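## Task

Pull the wooden spoon out of the jar, which holds five utensils (wooden spoon, dark wooden spatula, black nylon turner, red nylon spoon, steel serving spoon). Set it down lying flat on the cutting board, with the midpoint of its length above the board, touching none of the table, the jar or the other utensils. The remaining four must still be in the jar and the jar must be standing upright. It counts only if everything stays that way with the robot not holding anything. Finish by releasing the spoon and moving the hands away.

## Robot and tools

Robot: two arms, left_arm and right_arm, facing each other across a table. left_arm's base is on the +y side. The names are labels, not image sides. Both arms carry an identical right-handed five-finger hand, so hand numbers and axes mean the same thing on both. Stray objects may occasionally get nudged by an outside push.

Scene frame (used in results): origin on the table surface halfway between the arm bases, z up, table at z = 0. Each state line gives each hand point's position in metres, orientation as quaternion wxyz, and velocities (m/s, rad/s). Reported positions can be a little off, worse at long reach.

Hand point: sits 0.05 m ahead of the palm, where index pad and thumb tip meet in a pinch. Its axes: +z along the straightened fingers (fingertips 0.06-0.07 m beyond it), +y out of the palm, +x across the palm toward the little finger. Across the palm the hand extends 0.08 m on the little-finger side; on the thumb side 0.02 m with the thumb turned in front, up to 0.09 m otherwise. A wrist bracket on the little-finger side stands 0.03 m beyond the point along +y and 0.11 m across; it can collide.

The row: 28 numbers, each in [-1, 1], always all 28. Order: left_arm dx, dy, dz, rx, ry, rz, then left hand little, ring, middle, index, thumb_bend, thumb_turn, force_limit, speed; then the same 14 for the right arm and hand.

Arm part of the row: an offset, not a pose. It is counted from that hand point's pose in the latest result that reported it (before any such result in the scene, and for every call after the first in one reply, from where the hand is when the action begins). It is expressed in the hand point's own axes. Scale: 1.0 = 0.6 m for dx, dy, dz and 180 degrees for the rotation; rx, ry, rz form one rotation vector. Every row of an action is counted from that same base, not from the row before. All zeros therefore drives the hand back to the base pose; it is not a pause. To keep an arm still, send the offset back to where you want it in the first call of a reply, then zeros.

Hand part of the row: absolute targets. Fingers: +1 straight, -1 curled into the palm. thumb_bend: +1 straight, -1 fully bent. thumb_turn: +1 beside the palm, -1 across in front of it. A pinch is roughly index -0.22, thumb_bend -0.75, thumb_turn -0.57. force_limit maps linearly from about 0 N at -1 to 10 N at +1 fingertip force (15 N for the two thumb motors); it only stops closing. speed maps from nearly 0 at -1 to full at +1 (full travel 0.6 s). No value means keep as is: repeat the last numbers sent for that hand, or, before any, its hand_measured six values plus hand_force_limit and hand_speed. A motor moves only when its target changes by at least 0.01, then locks when it arrives or hits force_limit. With the thumb turned in front (turn it before approaching), the hand can wrap objects 0.035-0.08 m thick, lying across the palm on the wrist side of the point. For a soft grip close at speed -0.9 or lower. To grip harder, raise force_limit and send a more-closed target; to loosen, send a target more open than hand_measured.

Tools:
execute_actions: actions is a list holding one item or none. {"rows": [...], "steps": n} plays up to 15 rows, one per 1/30 s step, n from 3 to 15 (default 15); the last row repeats if rows are fewer. {"steps": n} alone waits up to 300 steps counted from the previous result, your reply time included. An empty list just reports state with pictures. pictures (true/false) requests camera images. The last 3 steps of an action run after its result is taken.
move: target is one 28-number row (offsets as above). The hands travel in straight lines and finish together, lasting 0.5-10 s. speed is the path top speed in m/s, 0.002-0.5, default 0.25; rotation is capped at twice that in rad/s. Optional stop_force, 9-40 N, shared by both arms: an arm's path stops when its wrist sensor feels that much extra push against its motion, then backs off 2 steps and holds. Use it only slowly, not when the hand rotates, and not when leaving something the hand is pressing on. Result adds a move: line with endings like done, off_target, moving, held, fault, contact, plus limits such as paced (pose clipped) or held (steps blocked), and distance from target.
wait: seconds 0-10.
zoom_image: camera (cam_high, cam_low 504x504; cam_left_wrist, cam_right_wrist 616x616) and region [x0, y0, x1, y1] in pixels, at most 504 wide and tall.
show_instructions: shows the reference image (a five-finger hand page).
finished_scene: scene number, 1 or 2; ends it for good and starts the next.

Motion limits: each step the commanded pose is clipped to 100 mm and 16 degrees from the measured pose; commands lag about 0.17 s; position wins over orientation if both can't be met. Large moves may need several actions; check the Hand target line.

Result lines: HELD marks steps not sent; pose unreachable names an arm whose command was altered by the clearance check. hand_measured, hand_stopped_by (moving, target, force, stalled, fault) and hand_load_n follow motor order; a lost grip shows as loads dropping near 0. Wrist force/torque are in the hand frame, noisy (offset up to 4 N), saturating near 50 N. Joint torques are unreliable. MOTOR HOT appears from 70 °C; at 85 °C the arm brakes until cool.

Avoid: a joint torque reaching its limit (wrist joints 25.7 N m, others 138 N m, held weight included) or 150 N external force, either of which freezes the arm for 10 s; pushing stiffly into firm surfaces; the two arms striking or pressing each other anywhere; knocking anything off the table; dropping, slamming or hard hits.

Each tool is called after "Emit:" as name(argument=value, ...), one argument or row to a line, values as JSON.

Reference images:

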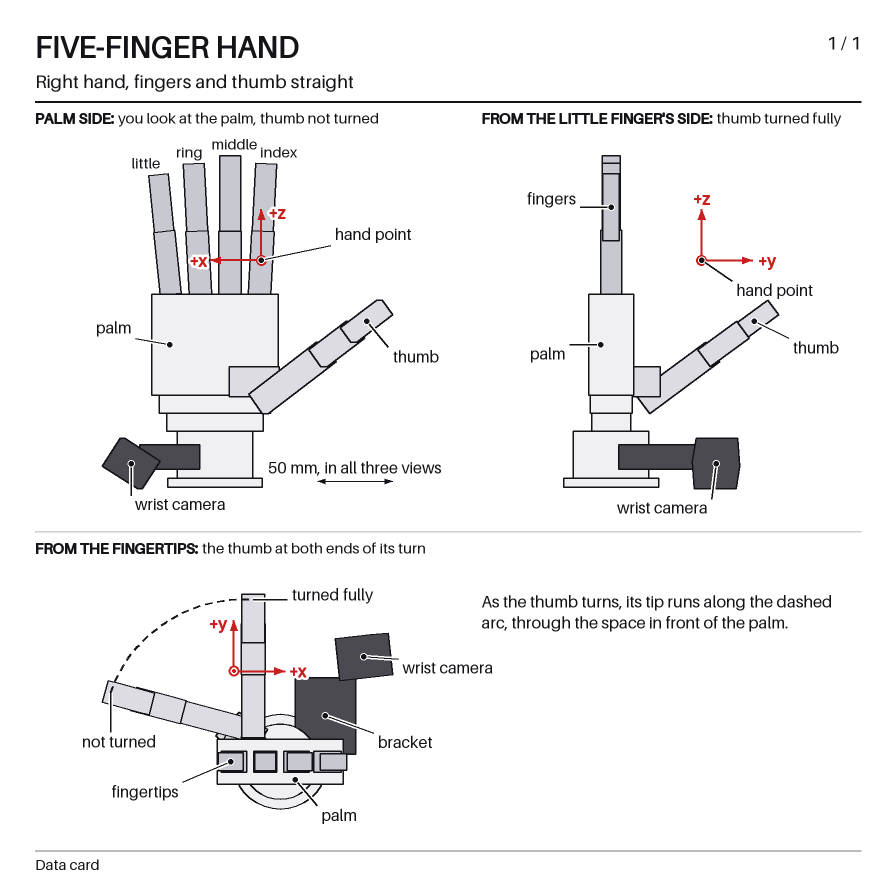

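## Session

Emit:
execute_actions(
  actions=[],
)

Scene clock: 0.00 s of 5600.00 s.
left_arm: end_effector_position=(+0.2915, +0.4629, +0.4779) hand_measured=(+1.000, +1.000, +1.000, +1.000, +1.000, +1.000) hand_load_n=(+0.0, +0.0, +0.0, +0.0, +0.0, +0.0) hand_stopped_by=(target, target, target, target, target, target) hand_force_limit=0.00 hand_speed=-0.80 end_effector_quat_wxyz=(-0.017, +0.390, +0.921, +0.007) end_effector_velocity=(-0.000, -0.000, -0.000) end_effector_angular_velocity=(+0.000, +0.002, +0.000) | right_arm: end_effector_position=(+0.1703, -0.2667, +0.4699) hand_measured=(+1.000, +1.000, +1.000, +1.000, +1.000, +1.000) hand_load_n=(+0.0, +0.0, +0.0, +0.0, +0.0, +0.0) hand_stopped_by=(target, target, target, target, target, target) hand_force_limit=0.00 hand_speed=-0.80 end_effector_quat_wxyz=(-0.012, -0.303, +0.953, -0.014) end_effector_velocity=(-0.000, +0.000, +0.000) end_effector_angular_velocity=(+0.001, +0.000, -0.000)
Joint positions: left_arm=[ 0.535 -1.721  1.348  1.978  1.583 -1.899] | right_arm=[-1.203 -1.708  1.354  1.95   1.598 -1.855]
Joint velocities: left_arm=[-0.001  0.001 -0.     0.     0.002 -0.001] | right_arm=[-0.    -0.     0.    -0.    -0.001  0.   ]
Joint torques (N m, as the arm reports them, + toward a larger angle): no reading
Motor temperatures (°C, as the motors report them): left_arm=[31 30 30 39 35 42] | right_arm=[33 29 30 40 36 38]
Wrist force (N, on the end effector, along its own x y z axes, offset not removed): no reading
Wrist torque (N m, same axes, about the end effector's origin, offset not removed): no reading
Hand target (left_arm): +0.291, +0.463, +0.478; -0.017, +0.390, +0.921, +0.007
Hand target (right_arm): +0.170, -0.267, +0.470; -0.012, -0.303, +0.953, -0.014

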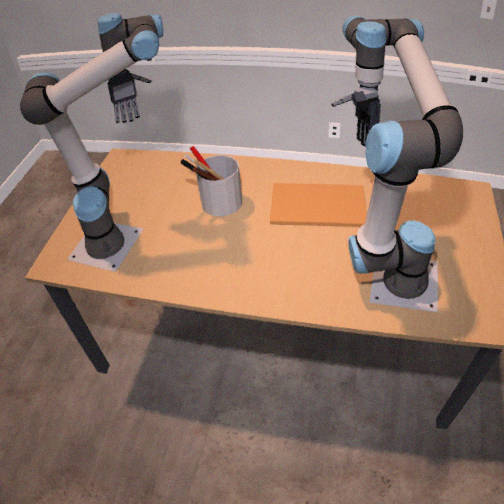

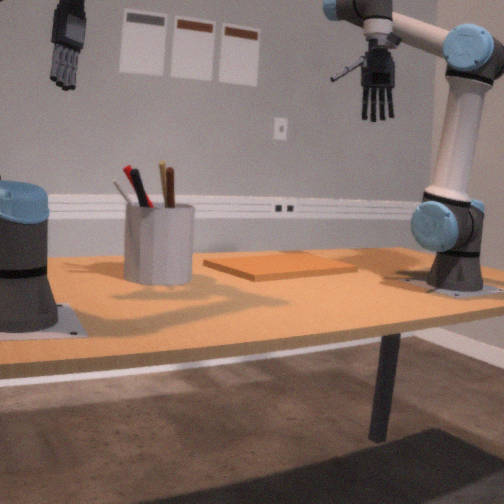

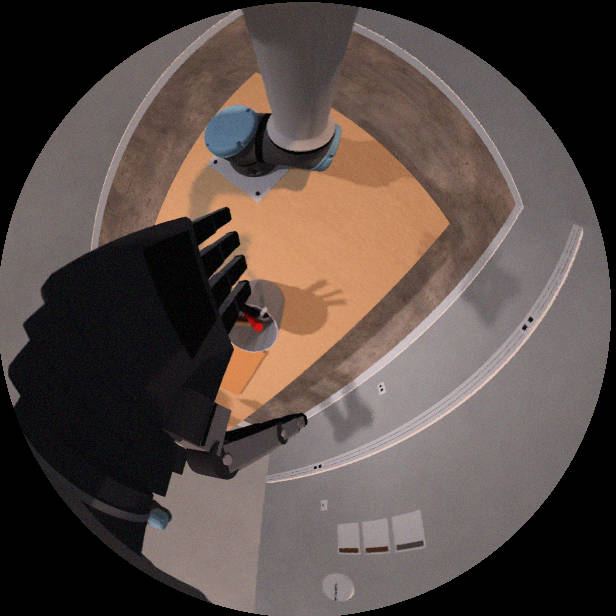

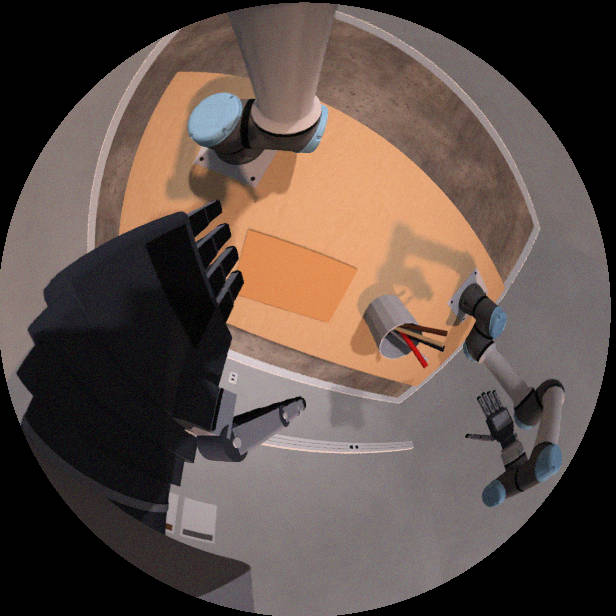

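Emit:
zoom_image(
  camera="cam_low",
  region=[80, 140, 240, 300],
)

Emit:
zoom_image(
  camera="cam_high",
  region=[150, 120, 290, 240],
)

Region (80, 140, 240, 300) of cam_low's 504x504 image, scaled by 3.150, with more detail than that image has.

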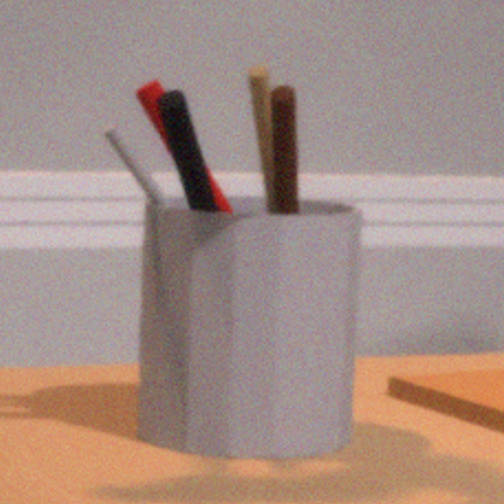

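Region (150, 120, 290, 240) of cam_high's 504x504 image, scaled by 3.600, with more detail than that image has; it fills the top 432 rows of this view, and the rest is white.

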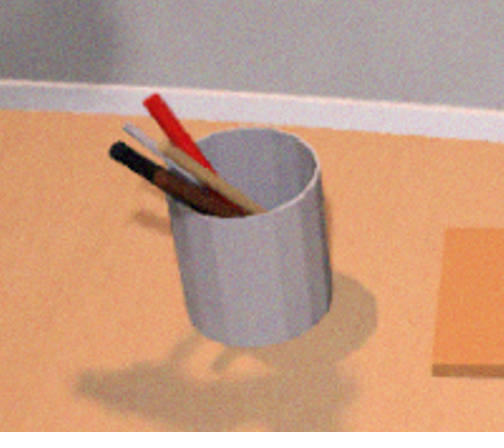

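Emit:
move(
  target=[-0.147,-0.35,0.13,0,0,0,1,1,1,1,1,1,0,0, 0,0,0,0,0,0,1,1,1,1,1,1,0,-0.8],
)

Scene clock: 1.90 s of 5600.00 s.
left_arm: end_effector_position=(+0.2003, +0.2556, +0.3969) hand_measured=(+1.000, +1.000, +1.000, +1.000, +1.000, +1.000) hand_load_n=(+0.0, +0.0, +0.0, +0.0, +0.0, +0.0) hand_stopped_by=(target, target, target, target, target, target) hand_force_limit=0.00 hand_speed=0.00 end_effector_quat_wxyz=(-0.017, +0.390, +0.921, +0.006) end_effector_velocity=(-0.001, -0.003, -0.001) end_effector_angular_velocity=(+0.001, -0.001, -0.001) | right_arm: end_effector_position=(+0.1703, -0.2667, +0.4699) hand_measured=(+1.000, +1.000, +1.000, +1.000, +1.000, +1.000) hand_load_n=(+0.0, +0.0, +0.0, +0.0, +0.0, +0.0) hand_stopped_by=(target, target, target, target, target, target) hand_force_limit=0.00 hand_speed=-0.80 end_effector_quat_wxyz=(-0.012, -0.303, +0.953, -0.014) end_effector_velocity=(+0.000, +0.000, +0.000) end_effector_angular_velocity=(+0.001, +0.001, +0.000)
Joint positions: left_arm=[ 0.041 -1.48   1.327  1.748  1.599 -2.393] | right_arm=[-1.203 -1.708  1.354  1.95   1.598 -1.855]
Joint velocities: left_arm=[-0.004  0.006 -0.005 -0.001 -0.001 -0.003] | right_arm=[-0.002  0.    -0.    -0.    -0.002 -0.002]
Joint torques (N m, as the arm reports them, + toward a larger angle): left_arm=[ -6.94  -9.29 -28.01  -0.6   -2.18  -2.29] | right_arm=[  0.68 -10.76 -17.64   2.85   0.01   0.07]
Motor temperatures (°C, as the motors report them): left_arm=[31 30 30 39 35 42] | right_arm=[33 29 30 40 36 38]
Wrist force (N, on the end effector, along its own x y z axes, offset not removed): left_arm=[1.2 -0.6 0.9] | right_arm=[2.4 1.6 1.9]
Wrist torque (N m, same axes, about the end effector's origin, offset not removed): left_arm=[-0.14 -0.45 0.15] | right_arm=[0.23 -0.54 0.13]
Hand target (left_arm): +0.200, +0.255, +0.397; -0.017, +0.390, +0.921, +0.006
Hand target (right_arm): +0.170, -0.267, +0.470; -0.012, -0.303, +0.953, -0.014
Off the commanded pose (left_arm): 0.000 m, 0 deg.
Off the commanded pose (right_arm): 0.000 m, 0 deg.
Kept back: nothing.
move: done

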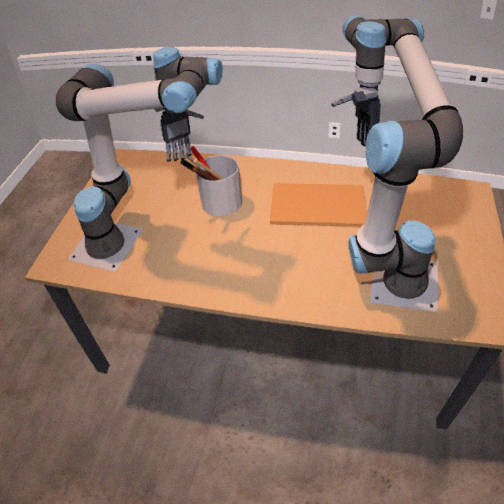

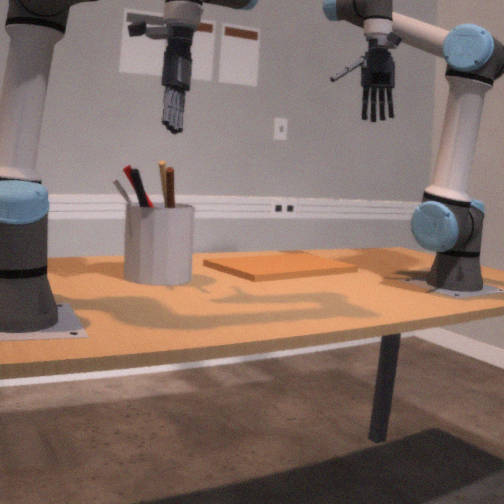

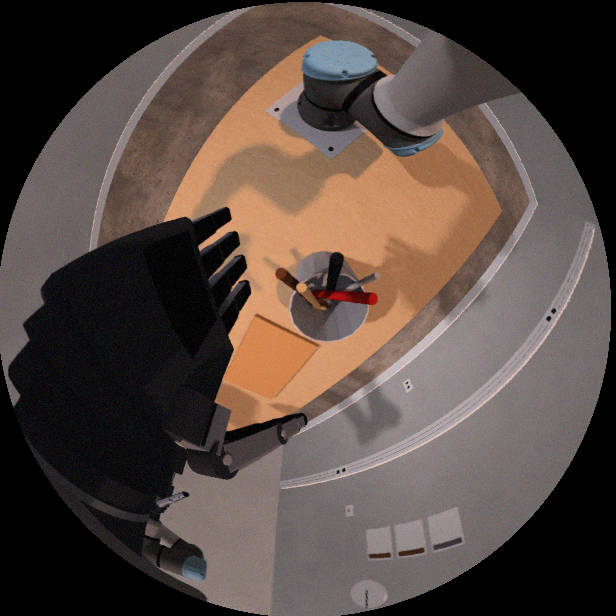

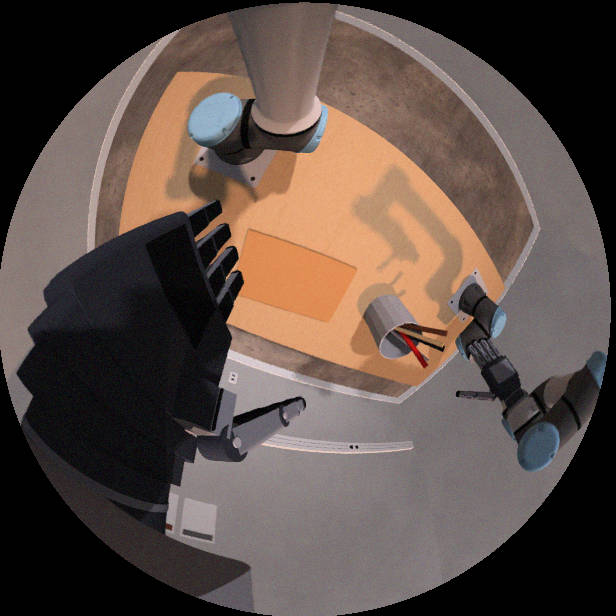

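Emit:
move(
  target=[0,0,0.1,0,0,0,1,1,1,1,1,1,0,0, 0,0,0,0,0,0,1,1,1,1,1,1,0,-0.8],
)

Emit:
zoom_image(
  camera="cam_left_wrist",
  region=[200, 180, 450, 430],
)

Scene clock: 3.20 s of 5600.00 s.
left_arm: end_effector_position=(+0.1986, +0.2571, +0.3373) hand_measured=(+1.000, +1.000, +1.000, +1.000, +1.000, +1.000) hand_load_n=(+0.0, +0.0, +0.0, +0.0, +0.0, +0.0) hand_stopped_by=(target, target, target, target, target, target) hand_force_limit=0.00 hand_speed=0.00 end_effector_quat_wxyz=(-0.017, +0.390, +0.921, +0.006) end_effector_velocity=(+0.000, -0.000, -0.003) end_effector_angular_velocity=(+0.000, -0.002, +0.001) | right_arm: end_effector_position=(+0.1703, -0.2667, +0.4699) hand_measured=(+1.000, +1.000, +1.000, +1.000, +1.000, +1.000) hand_load_n=(+0.0, +0.0, +0.0, +0.0, +0.0, +0.0) hand_stopped_by=(target, target, target, target, target, target) hand_force_limit=0.00 hand_speed=-0.80 end_effector_quat_wxyz=(-0.012, -0.303, +0.953, -0.014) end_effector_velocity=(+0.000, -0.001, -0.000) end_effector_angular_velocity=(-0.001, -0.000, -0.001)
Joint positions: left_arm=[ 0.036 -1.496  1.496  1.594  1.599 -2.398] | right_arm=[-1.203 -1.708  1.354  1.95   1.598 -1.855]
Joint velocities: left_arm=[-0.001  0.     0.007 -0.007 -0.002 -0.002] | right_arm=[-0.001  0.    -0.     0.     0.002 -0.001]
Joint torques (N m, as the arm reports them, + toward a larger angle): left_arm=[ -7.06 -36.47 -13.68  -0.28  -2.1   -2.26] | right_arm=[ -0.63 -10.45 -17.28   2.84   0.17   0.1 ]
Motor temperatures (°C, as the motors report them): left_arm=[31 30 30 39 35 42] | right_arm=[33 29 30 40 36 38]
Wrist force (N, on the end effector, along its own x y z axes, offset not removed): left_arm=[0.1 -0.3 0.0] | right_arm=[1.1 2.2 3.0]
Wrist torque (N m, same axes, about the end effector's origin, offset not removed): left_arm=[-0.06 -0.28 0.10] | right_arm=[0.27 -0.29 0.06]
Hand target (left_arm): +0.199, +0.257, +0.337; -0.017, +0.390, +0.921, +0.006
Hand target (right_arm): +0.170, -0.267, +0.470; -0.012, -0.303, +0.953, -0.014
Off the commanded pose (left_arm): 0.000 m, 0 deg.
Off the commanded pose (right_arm): 0.000 m, 0 deg.
Kept back: nothing.
move: done

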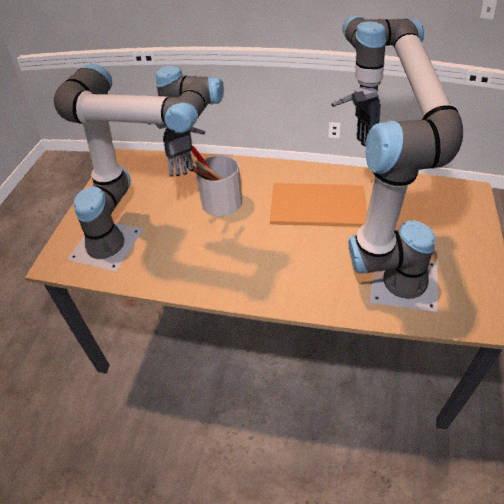

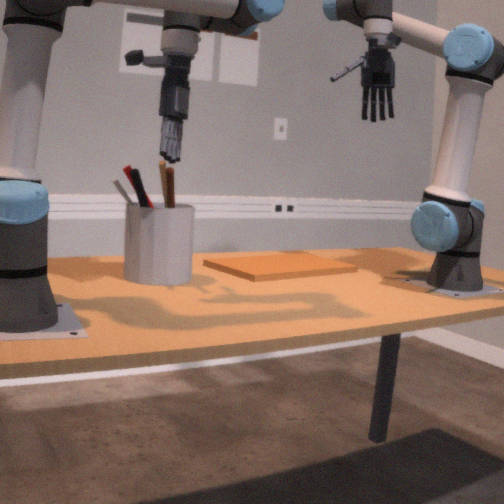

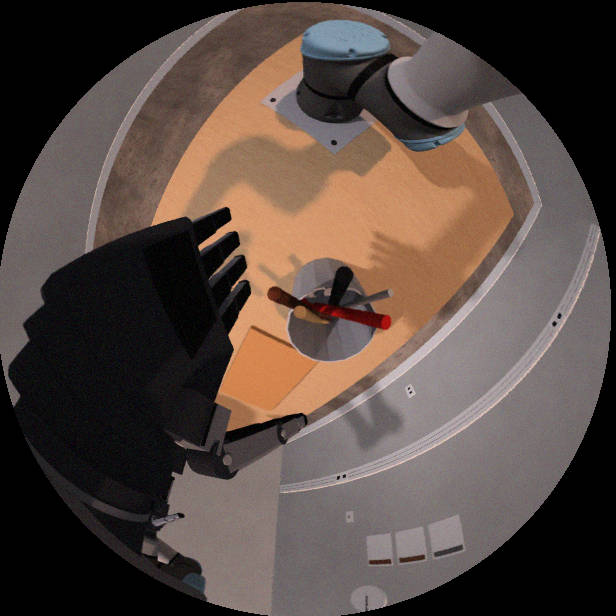

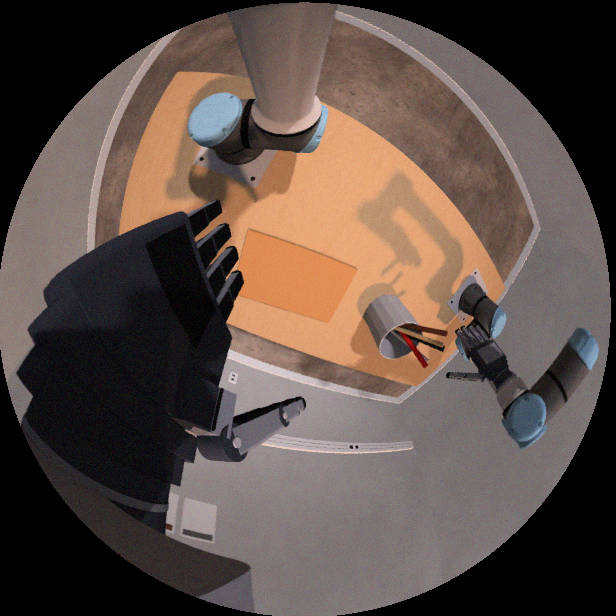

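Region (200, 180, 450, 430) of cam_left_wrist's 616x616 image, scaled by 2.016, with more detail than that image has.

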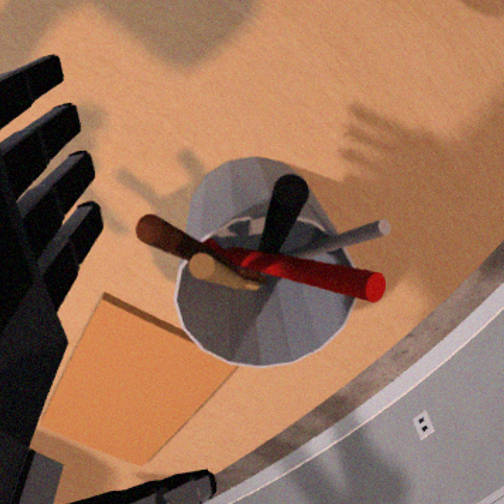

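Emit:
move(
  target=[0.25,0.3,-0.2,0,0,0,1,1,1,1,1,1,0,0, -0.587,0.455,0.417,-0.349,0.408,0.349,-1,-1,-1,0.3,-0.3,-0.57,0,0],
)

Scene clock: 8.60 s of 5600.00 s.
left_arm: end_effector_position=(+0.2267, +0.4869, +0.4625) hand_measured=(+1.000, +1.000, +1.000, +1.000, +1.000, +1.000) hand_load_n=(+0.0, +0.0, +0.0, +0.0, +0.0, +0.0) hand_stopped_by=(target, target, target, target, target, target) hand_force_limit=0.00 hand_speed=0.00 end_effector_quat_wxyz=(-0.017, +0.390, +0.921, +0.006) end_effector_velocity=(+0.000, +0.001, +0.001) end_effector_angular_velocity=(+0.001, +0.001, +0.000) | right_arm: end_effector_position=(+0.2947, +0.1511, +0.2043) hand_measured=(-1.000, -1.000, -1.000, +0.300, -0.300, -0.570) hand_load_n=(+0.0, +0.0, +0.0, +0.0, +0.0, +0.0) hand_stopped_by=(target, target, target, target, target, target) hand_force_limit=0.00 hand_speed=0.00 end_effector_quat_wxyz=(-0.651, +0.290, +0.651, +0.261) end_effector_velocity=(+0.000, +0.003, +0.001) end_effector_angular_velocity=(+0.021, +0.020, +0.002)
Joint positions: left_arm=[ 0.178 -1.93   1.536  1.992  1.595 -2.256] | right_arm=[-0.911 -0.68   1.503  2.21   0.149 -1.426]
Joint velocities: left_arm=[ 0.003 -0.    -0.001  0.002  0.001  0.003] | right_arm=[ 0.001 -0.012  0.059  0.147 -0.003 -0.193]
Joint torques (N m, as the arm reports them, + toward a larger angle): left_arm=[  9.29 -15.73 -27.3    4.65   2.13   1.92] | right_arm=[ 13.96 -55.81  -4.83   3.77  -1.88  -2.94]
Motor temperatures (°C, as the motors report them): left_arm=[31 30 30 39 35 42] | right_arm=[33 29 30 40 36 38]
Wrist force (N, on the end effector, along its own x y z axes, offset not removed): left_arm=[-1.3 -2.2 0.4] | right_arm=[1.1 2.4 0.4]
Wrist torque (N m, same axes, about the end effector's origin, offset not removed): left_arm=[-0.35 -0.01 -0.11] | right_arm=[0.49 -0.31 0.07]
Hand target (left_arm): +0.227, +0.487, +0.463; -0.017, +0.390, +0.921, +0.006
Hand target (right_arm): +0.295, +0.151, +0.204; +0.653, -0.289, -0.650, -0.261
Off the commanded pose (left_arm): 0.000 m, 0 deg.
Off the commanded pose (right_arm): 0.002 m, 0 deg.
Kept back: nothing.
move: done

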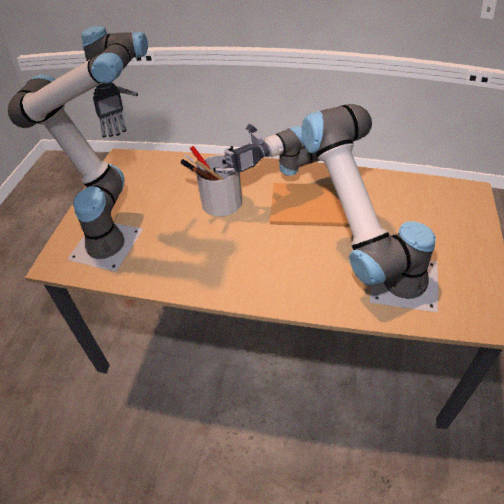

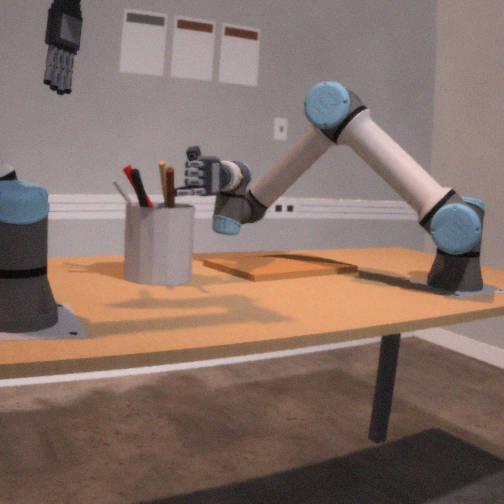

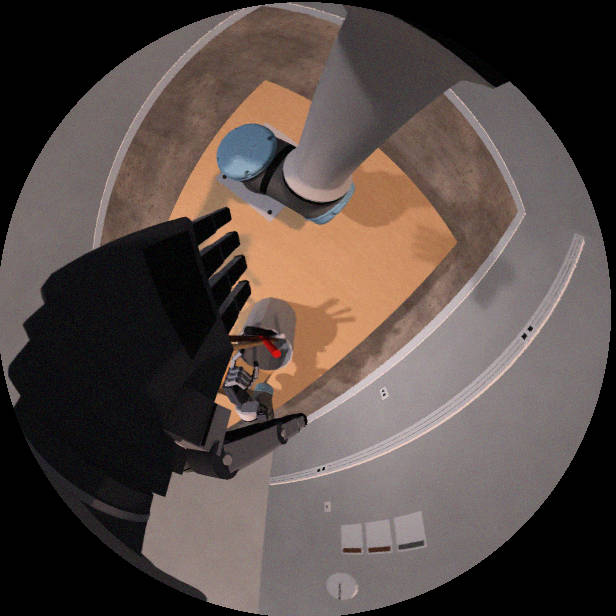

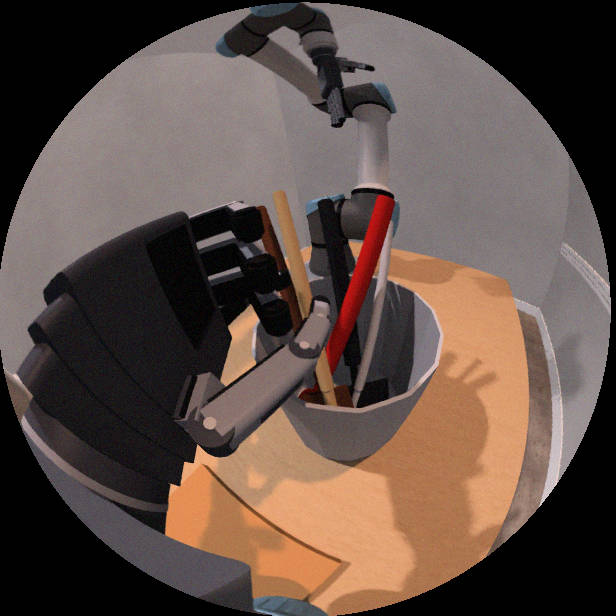

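Emit:
move(
  target=[0,0,0,0,0,0,1,1,1,1,1,1,0,0, 0.06,0,0.07,0,0,0,-1,-1,-1,0.3,-0.3,-0.57,0,0],
  speed=0.1,
)

Scene clock: 9.93 s of 5600.00 s.
left_arm: end_effector_position=(+0.2267, +0.4870, +0.4625) hand_measured=(+1.000, +1.000, +1.000, +1.000, +1.000, +1.000) hand_load_n=(+0.0, +0.0, +0.0, +0.0, +0.0, +0.0) hand_stopped_by=(target, target, target, target, target, target) hand_force_limit=0.00 hand_speed=0.00 end_effector_quat_wxyz=(-0.017, +0.390, +0.921, +0.006) end_effector_velocity=(+0.000, -0.001, -0.000) end_effector_angular_velocity=(+0.002, -0.000, -0.001) | right_arm: end_effector_position=(+0.2662, +0.1824, +0.2394) hand_measured=(-1.000, -1.000, -1.000, +0.300, -0.300, -0.570) hand_load_n=(+0.0, +0.0, +0.0, +0.0, +0.0, +0.0) hand_stopped_by=(target, target, target, target, target, target) hand_force_limit=0.00 hand_speed=0.00 end_effector_quat_wxyz=(-0.652, +0.289, +0.651, +0.261) end_effector_velocity=(-0.002, +0.002, +0.001) end_effector_angular_velocity=(-0.005, -0.002, +0.001)
Joint positions: left_arm=[ 0.178 -1.93   1.536  1.992  1.595 -2.256] | right_arm=[-0.839 -0.717  1.455  2.222  0.078 -1.353]
Joint velocities: left_arm=[ 0.001  0.002 -0.    -0.    -0.     0.001] | right_arm=[ 0.005  0.009 -0.031 -0.055 -0.004  0.079]
Joint torques (N m, as the arm reports them, + toward a larger angle): left_arm=[ -7.41   3.07 -10.31  -0.53  -2.11  -2.34] | right_arm=[ 15.01 -36.99 -24.84  -2.44  -2.02   3.11]
Motor temperatures (°C, as the motors report them): left_arm=[31 30 30 39 35 42] | right_arm=[33 29 30 40 36 38]
Wrist force (N, on the end effector, along its own x y z axes, offset not removed): left_arm=[-1.3 -1.6 0.9] | right_arm=[-0.4 2.3 0.4]
Wrist torque (N m, same axes, about the end effector's origin, offset not removed): left_arm=[-0.33 0.00 0.00] | right_arm=[0.46 -0.11 -0.01]
Hand target (left_arm): +0.227, +0.487, +0.463; -0.017, +0.390, +0.921, +0.006
Hand target (right_arm): +0.266, +0.183, +0.240; +0.651, -0.289, -0.651, -0.261
Off the commanded pose (left_arm): 0.000 m, 0 deg.
Off the commanded pose (right_arm): 0.000 m, 0 deg.
Kept back: nothing.
move: done

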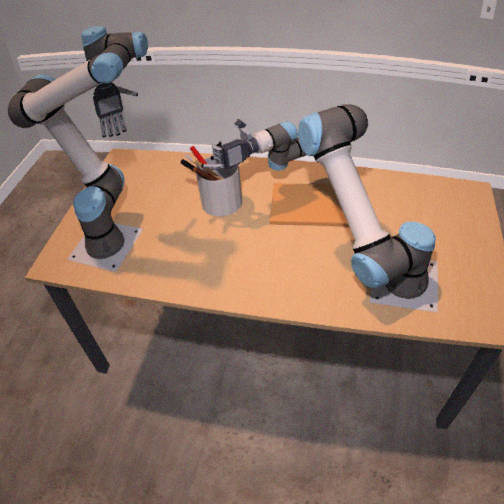

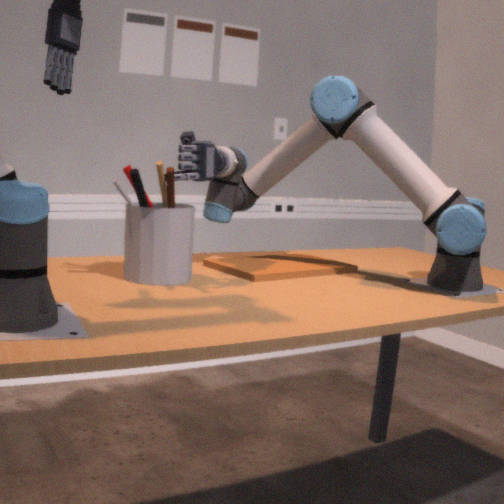

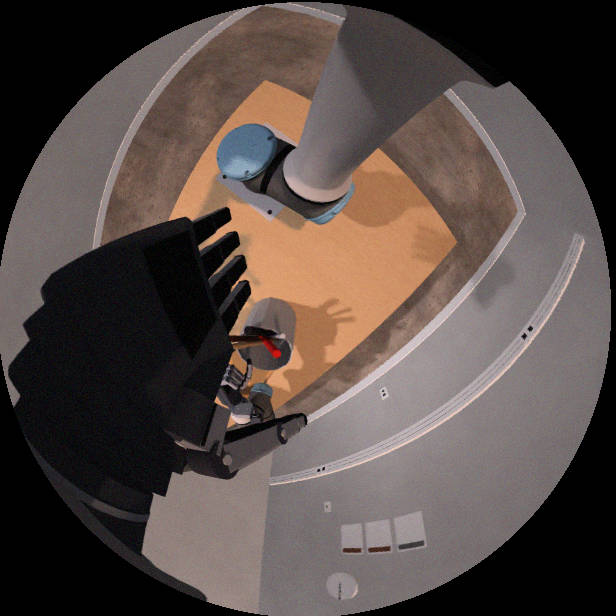

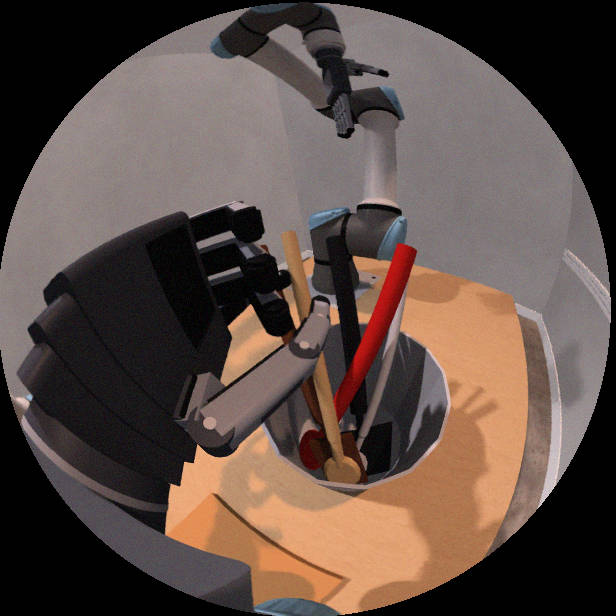

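Emit:
move(
  target=[0,0,0,0,0,0,1,1,1,1,1,1,0,0, 0,0.01,0.075,0,0,0,-1,-1,-1,0.6,-0.5,-0.57,0,0],
  speed=0.05,
)

Emit:
zoom_image(
  camera="cam_right_wrist",
  region=[180, 150, 480, 450],
)

Scene clock: 11.53 s of 5600.00 s.
left_arm: end_effector_position=(+0.2267, +0.4870, +0.4625) hand_measured=(+1.000, +1.000, +1.000, +1.000, +1.000, +1.000) hand_load_n=(+0.0, +0.0, +0.0, +0.0, +0.0, +0.0) hand_stopped_by=(target, target, target, target, target, target) hand_force_limit=0.00 hand_speed=0.00 end_effector_quat_wxyz=(-0.017, +0.390, +0.921, +0.006) end_effector_velocity=(+0.000, +0.001, +0.000) end_effector_angular_velocity=(-0.002, -0.000, -0.000) | right_arm: end_effector_position=(+0.2395, +0.2185, +0.2385) hand_measured=(-1.000, -1.000, -1.000, +0.600, -0.500, -0.570) hand_load_n=(+0.0, +0.0, +0.0, -1.0, +0.0, +0.0) hand_stopped_by=(target, target, target, target, target, target) hand_force_limit=0.00 hand_speed=0.00 end_effector_quat_wxyz=(-0.656, +0.286, +0.647, +0.262) end_effector_velocity=(-0.000, +0.002, -0.000) end_effector_angular_velocity=(-0.001, +0.001, +0.001)
Joint positions: left_arm=[ 0.178 -1.93   1.536  1.992  1.595 -2.256] | right_arm=[-0.766 -0.667  1.354  2.152  0.007 -1.231]
Joint velocities: left_arm=[ 0.001 -0.002 -0.    -0.    -0.     0.001] | right_arm=[ 0.002  0.007 -0.016 -0.019 -0.001  0.029]
Joint torques (N m, as the arm reports them, + toward a larger angle): left_arm=[ -5.75   8.58 -11.21   0.64  -2.04  -2.16] | right_arm=[ 15.02 -35.59 -27.98  -2.04  -1.2    2.99]
Motor temperatures (°C, as the motors report them): left_arm=[31 30 30 39 35 42] | right_arm=[33 29 30 40 36 38]
Wrist force (N, on the end effector, along its own x y z axes, offset not removed): left_arm=[-0.1 -0.7 1.2] | right_arm=[1.7 3.6 -0.8]
Wrist torque (N m, same axes, about the end effector's origin, offset not removed): left_arm=[-0.14 -0.25 0.08] | right_arm=[0.52 -0.19 0.02]
Hand target (left_arm): +0.227, +0.487, +0.463; -0.017, +0.390, +0.921, +0.006
Hand target (right_arm): +0.239, +0.219, +0.239; +0.656, -0.286, -0.647, -0.262
Off the commanded pose (left_arm): 0.000 m, 0 deg.
Off the commanded pose (right_arm): 0.000 m, 1 deg.
Kept back: nothing.
move: done

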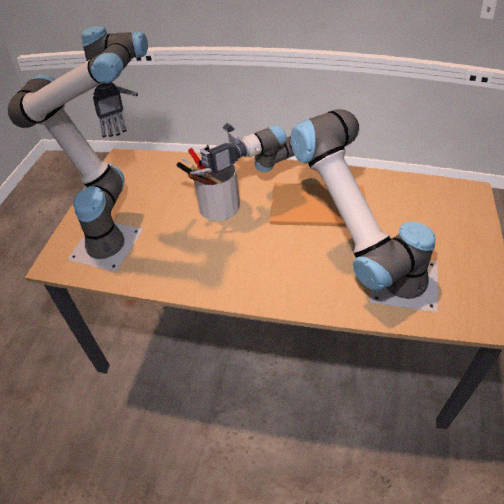

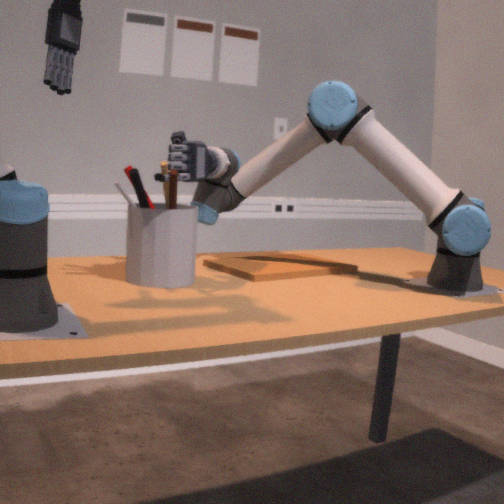

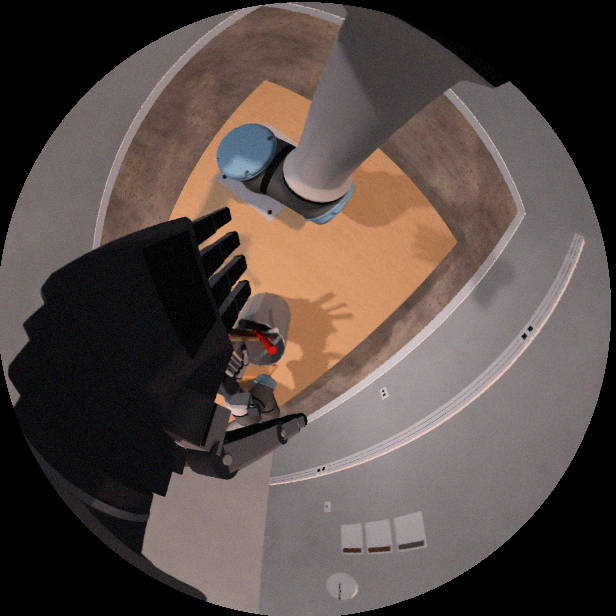

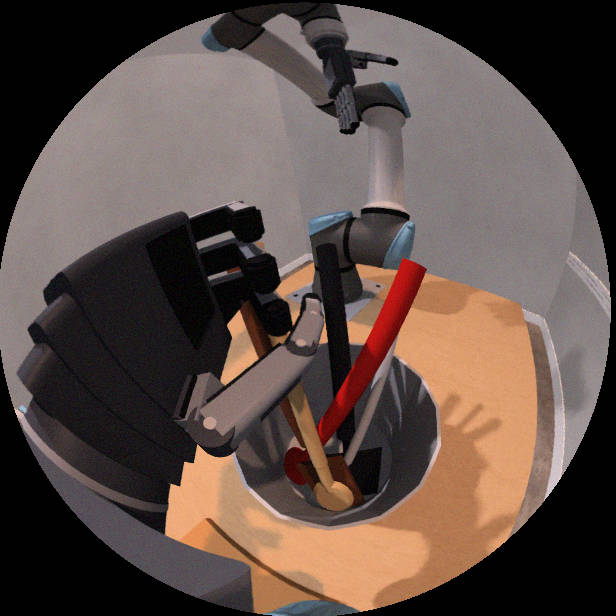

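Region (180, 150, 480, 450) of cam_right_wrist's 616x616 image, scaled by 1.680, with more detail than that image has.

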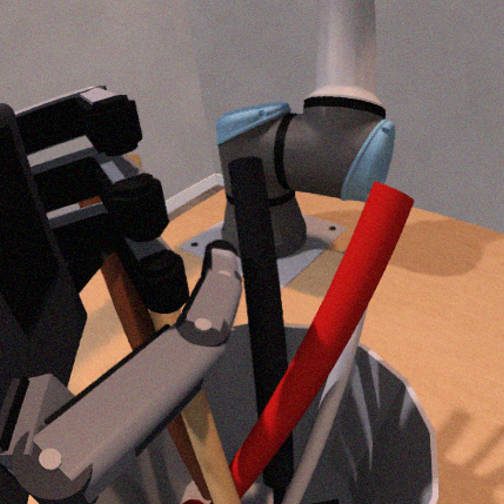

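Emit:
move(
  target=[0,0,0,0,0,0,1,1,1,1,1,1,0,0, 0,0,-0.09,0,0,0,-1,-1,-1,0.8,-0.5,-0.57,0,0],
  speed=0.08,
)

Scene clock: 12.97 s of 5600.00 s.
left_arm: end_effector_position=(+0.2267, +0.4870, +0.4625) hand_measured=(+1.000, +1.000, +1.000, +1.000, +1.000, +1.000) hand_load_n=(+0.0, +0.0, +0.0, +0.0, +0.0, +0.0) hand_stopped_by=(target, target, target, target, target, target) hand_force_limit=0.00 hand_speed=0.00 end_effector_quat_wxyz=(-0.017, +0.390, +0.921, +0.006) end_effector_velocity=(+0.000, -0.000, -0.000) end_effector_angular_velocity=(-0.002, -0.000, -0.001) | right_arm: end_effector_position=(+0.2769, +0.1802, +0.2387) hand_measured=(-1.000, -1.000, -1.000, +0.800, -0.500, -0.570) hand_load_n=(+0.0, +0.0, +0.0, +0.0, +0.0, +0.0) hand_stopped_by=(target, target, target, target, target, target) hand_force_limit=0.00 hand_speed=0.00 end_effector_quat_wxyz=(-0.653, +0.288, +0.650, +0.261) end_effector_velocity=(+0.002, -0.003, +0.000) end_effector_angular_velocity=(+0.015, +0.013, +0.007)
Joint positions: left_arm=[ 0.178 -1.93   1.536  1.992  1.595 -2.256] | right_arm=[-0.854 -0.716  1.463  2.289  0.094 -1.428]
Joint velocities: left_arm=[ 0.    -0.001 -0.    -0.001 -0.     0.001] | right_arm=[-0.007 -0.025  0.079  0.169  0.012 -0.223]
Joint torques (N m, as the arm reports them, + toward a larger angle): left_arm=[ -6.26   8.3  -11.28   1.04  -2.09  -2.1 ] | right_arm=[-12.95 -54.53  -6.62   3.82   1.55  -3.3 ]
Motor temperatures (°C, as the motors report them): left_arm=[31 30 30 39 35 42] | right_arm=[33 29 30 40 36 38]
Wrist force (N, on the end effector, along its own x y z axes, offset not removed): left_arm=[-0.8 -0.8 0.6] | right_arm=[-0.2 2.0 3.2]
Wrist torque (N m, same axes, about the end effector's origin, offset not removed): left_arm=[-0.11 -0.11 0.05] | right_arm=[0.20 -0.20 0.02]
Hand target (left_arm): +0.227, +0.487, +0.463; -0.017, +0.390, +0.921, +0.006
Hand target (right_arm): +0.277, +0.180, +0.239; +0.655, -0.287, -0.649, -0.261
Off the commanded pose (left_arm): 0.000 m, 0 deg.
Off the commanded pose (right_arm): 0.000 m, 0 deg.
Kept back: nothing.
move: done

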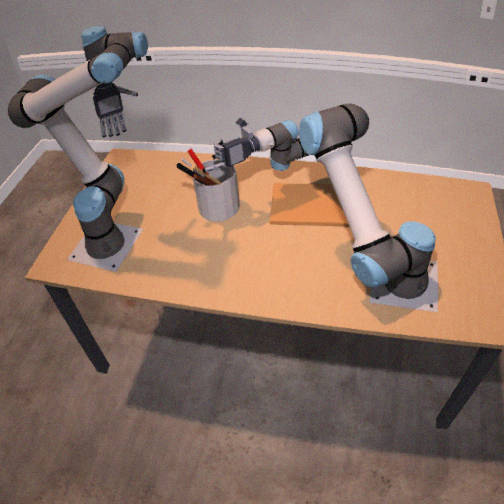

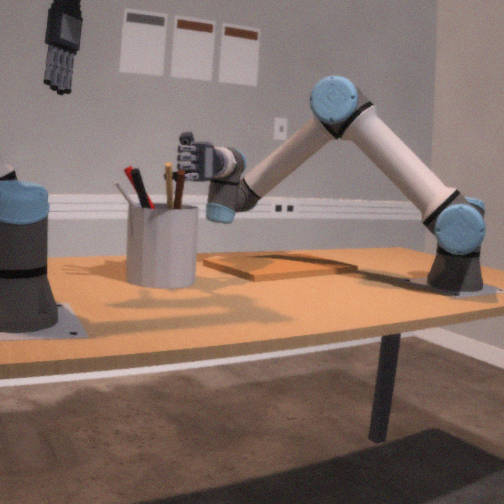

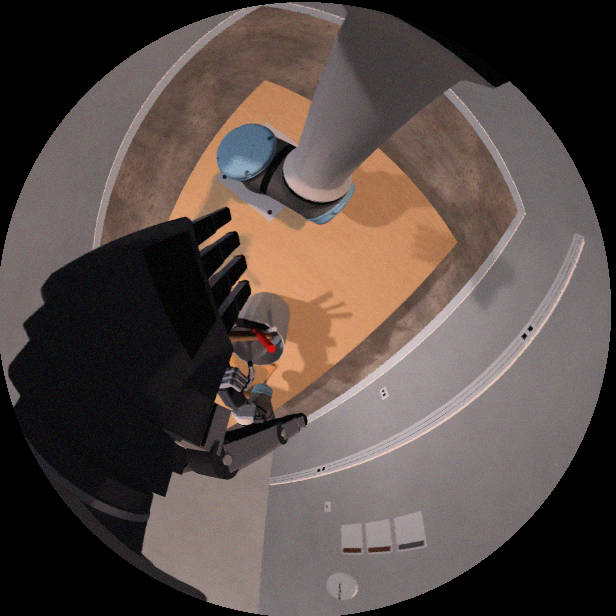

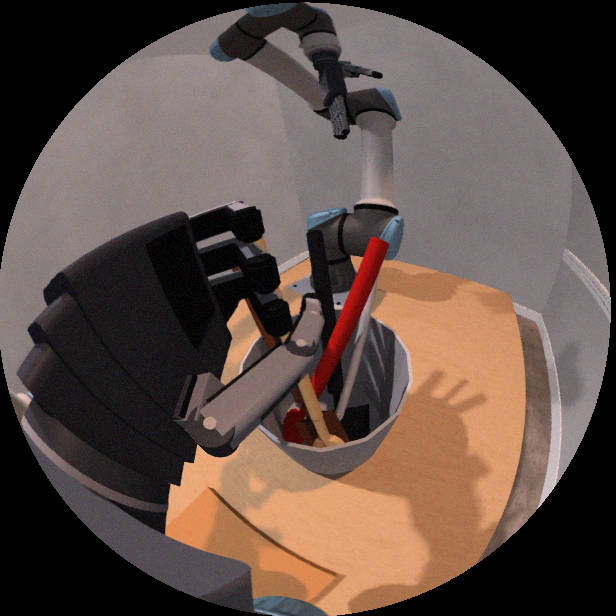

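Emit:
move(
  target=[0,0,0,0,0,0,1,1,1,1,1,1,0,0, 0.055,-0.06,0.06,0,0,0,-1,-1,-1,0.8,-0.5,-0.57,0,0],
  speed=0.08,
)

Scene clock: 14.47 s of 5600.00 s.
left_arm: end_effector_position=(+0.2267, +0.4870, +0.4625) hand_measured=(+1.000, +1.000, +1.000, +1.000, +1.000, +1.000) hand_load_n=(+0.0, +0.0, +0.0, +0.0, +0.0, +0.0) hand_stopped_by=(target, target, target, target, target, target) hand_force_limit=0.00 hand_speed=0.00 end_effector_quat_wxyz=(-0.017, +0.390, +0.921, +0.006) end_effector_velocity=(+0.000, +0.000, +0.000) end_effector_angular_velocity=(+0.000, -0.002, -0.000) | right_arm: end_effector_position=(+0.2269, +0.1819, +0.2725) hand_measured=(-1.000, -1.000, -1.000, +0.800, -0.500, -0.570) hand_load_n=(+0.0, +0.0, +0.0, +0.0, +0.0, +0.0) hand_stopped_by=(target, target, target, target, target, target) hand_force_limit=0.00 hand_speed=0.00 end_effector_quat_wxyz=(-0.655, +0.287, +0.648, +0.261) end_effector_velocity=(-0.002, -0.000, +0.002) end_effector_angular_velocity=(-0.001, -0.003, +0.001)
Joint positions: left_arm=[ 0.178 -1.93   1.536  1.992  1.595 -2.256] | right_arm=[-0.796 -0.81   1.542  2.251  0.037 -1.374]
Joint velocities: left_arm=[ 0.    -0.     0.     0.    -0.002  0.   ] | right_arm=[ 0.003  0.007 -0.027 -0.068 -0.001  0.087]
Joint torques (N m, as the arm reports them, + toward a larger angle): left_arm=[ -6.38   7.99 -12.08   0.89  -2.    -2.06] | right_arm=[ 12.53 -33.36 -25.36  -1.86  -1.81   3.31]
Motor temperatures (°C, as the motors report them): left_arm=[31 30 30 39 35 42] | right_arm=[33 29 30 40 36 38]
Wrist force (N, on the end effector, along its own x y z axes, offset not removed): left_arm=[0.0 -1.5 1.3] | right_arm=[0.6 1.4 2.5]
Wrist torque (N m, same axes, about the end effector's origin, offset not removed): left_arm=[-0.24 -0.30 0.05] | right_arm=[0.21 -0.25 0.01]
Hand target (left_arm): +0.227, +0.487, +0.463; -0.017, +0.390, +0.921, +0.006
Hand target (right_arm): +0.227, +0.182, +0.273; +0.655, -0.287, -0.649, -0.261
Off the commanded pose (left_arm): 0.000 m, 0 deg.
Off the commanded pose (right_arm): 0.000 m, 0 deg.
Kept back: nothing.
move: done

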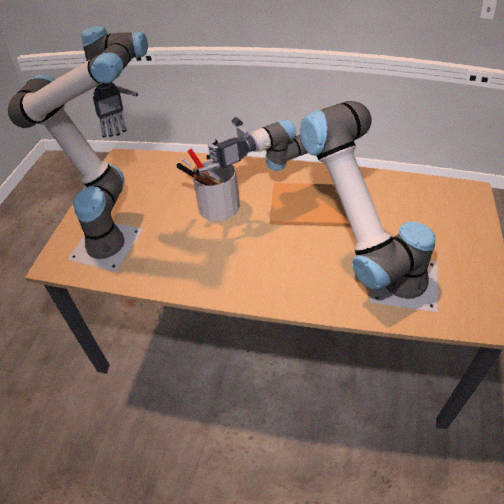

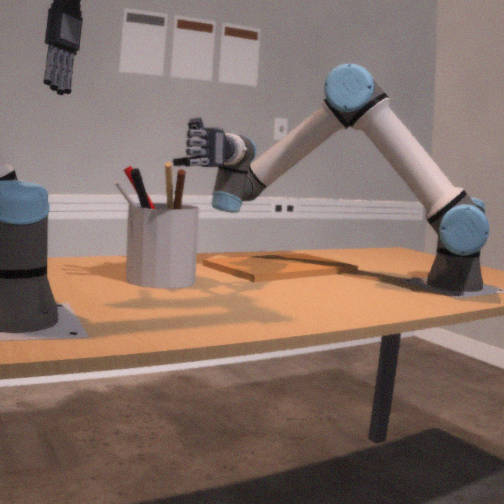

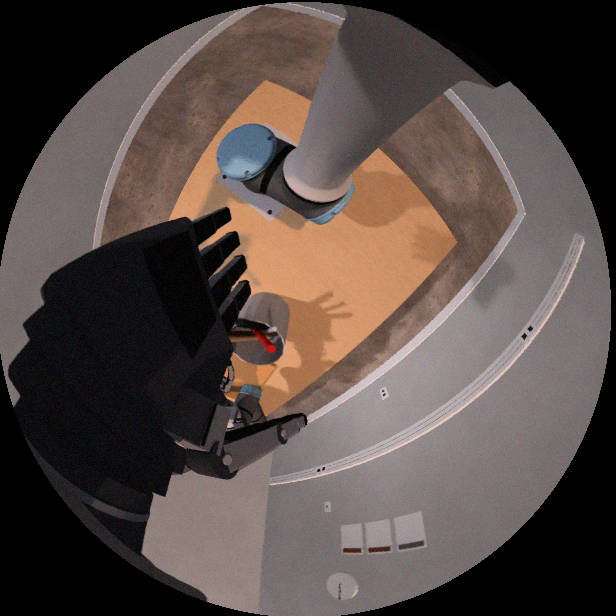

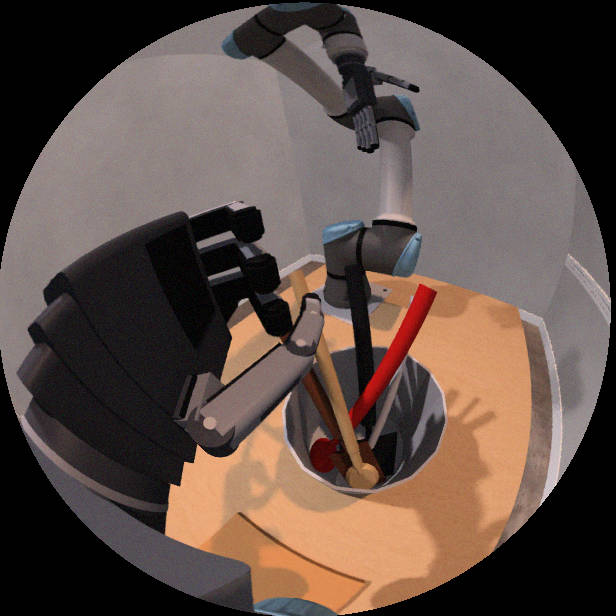

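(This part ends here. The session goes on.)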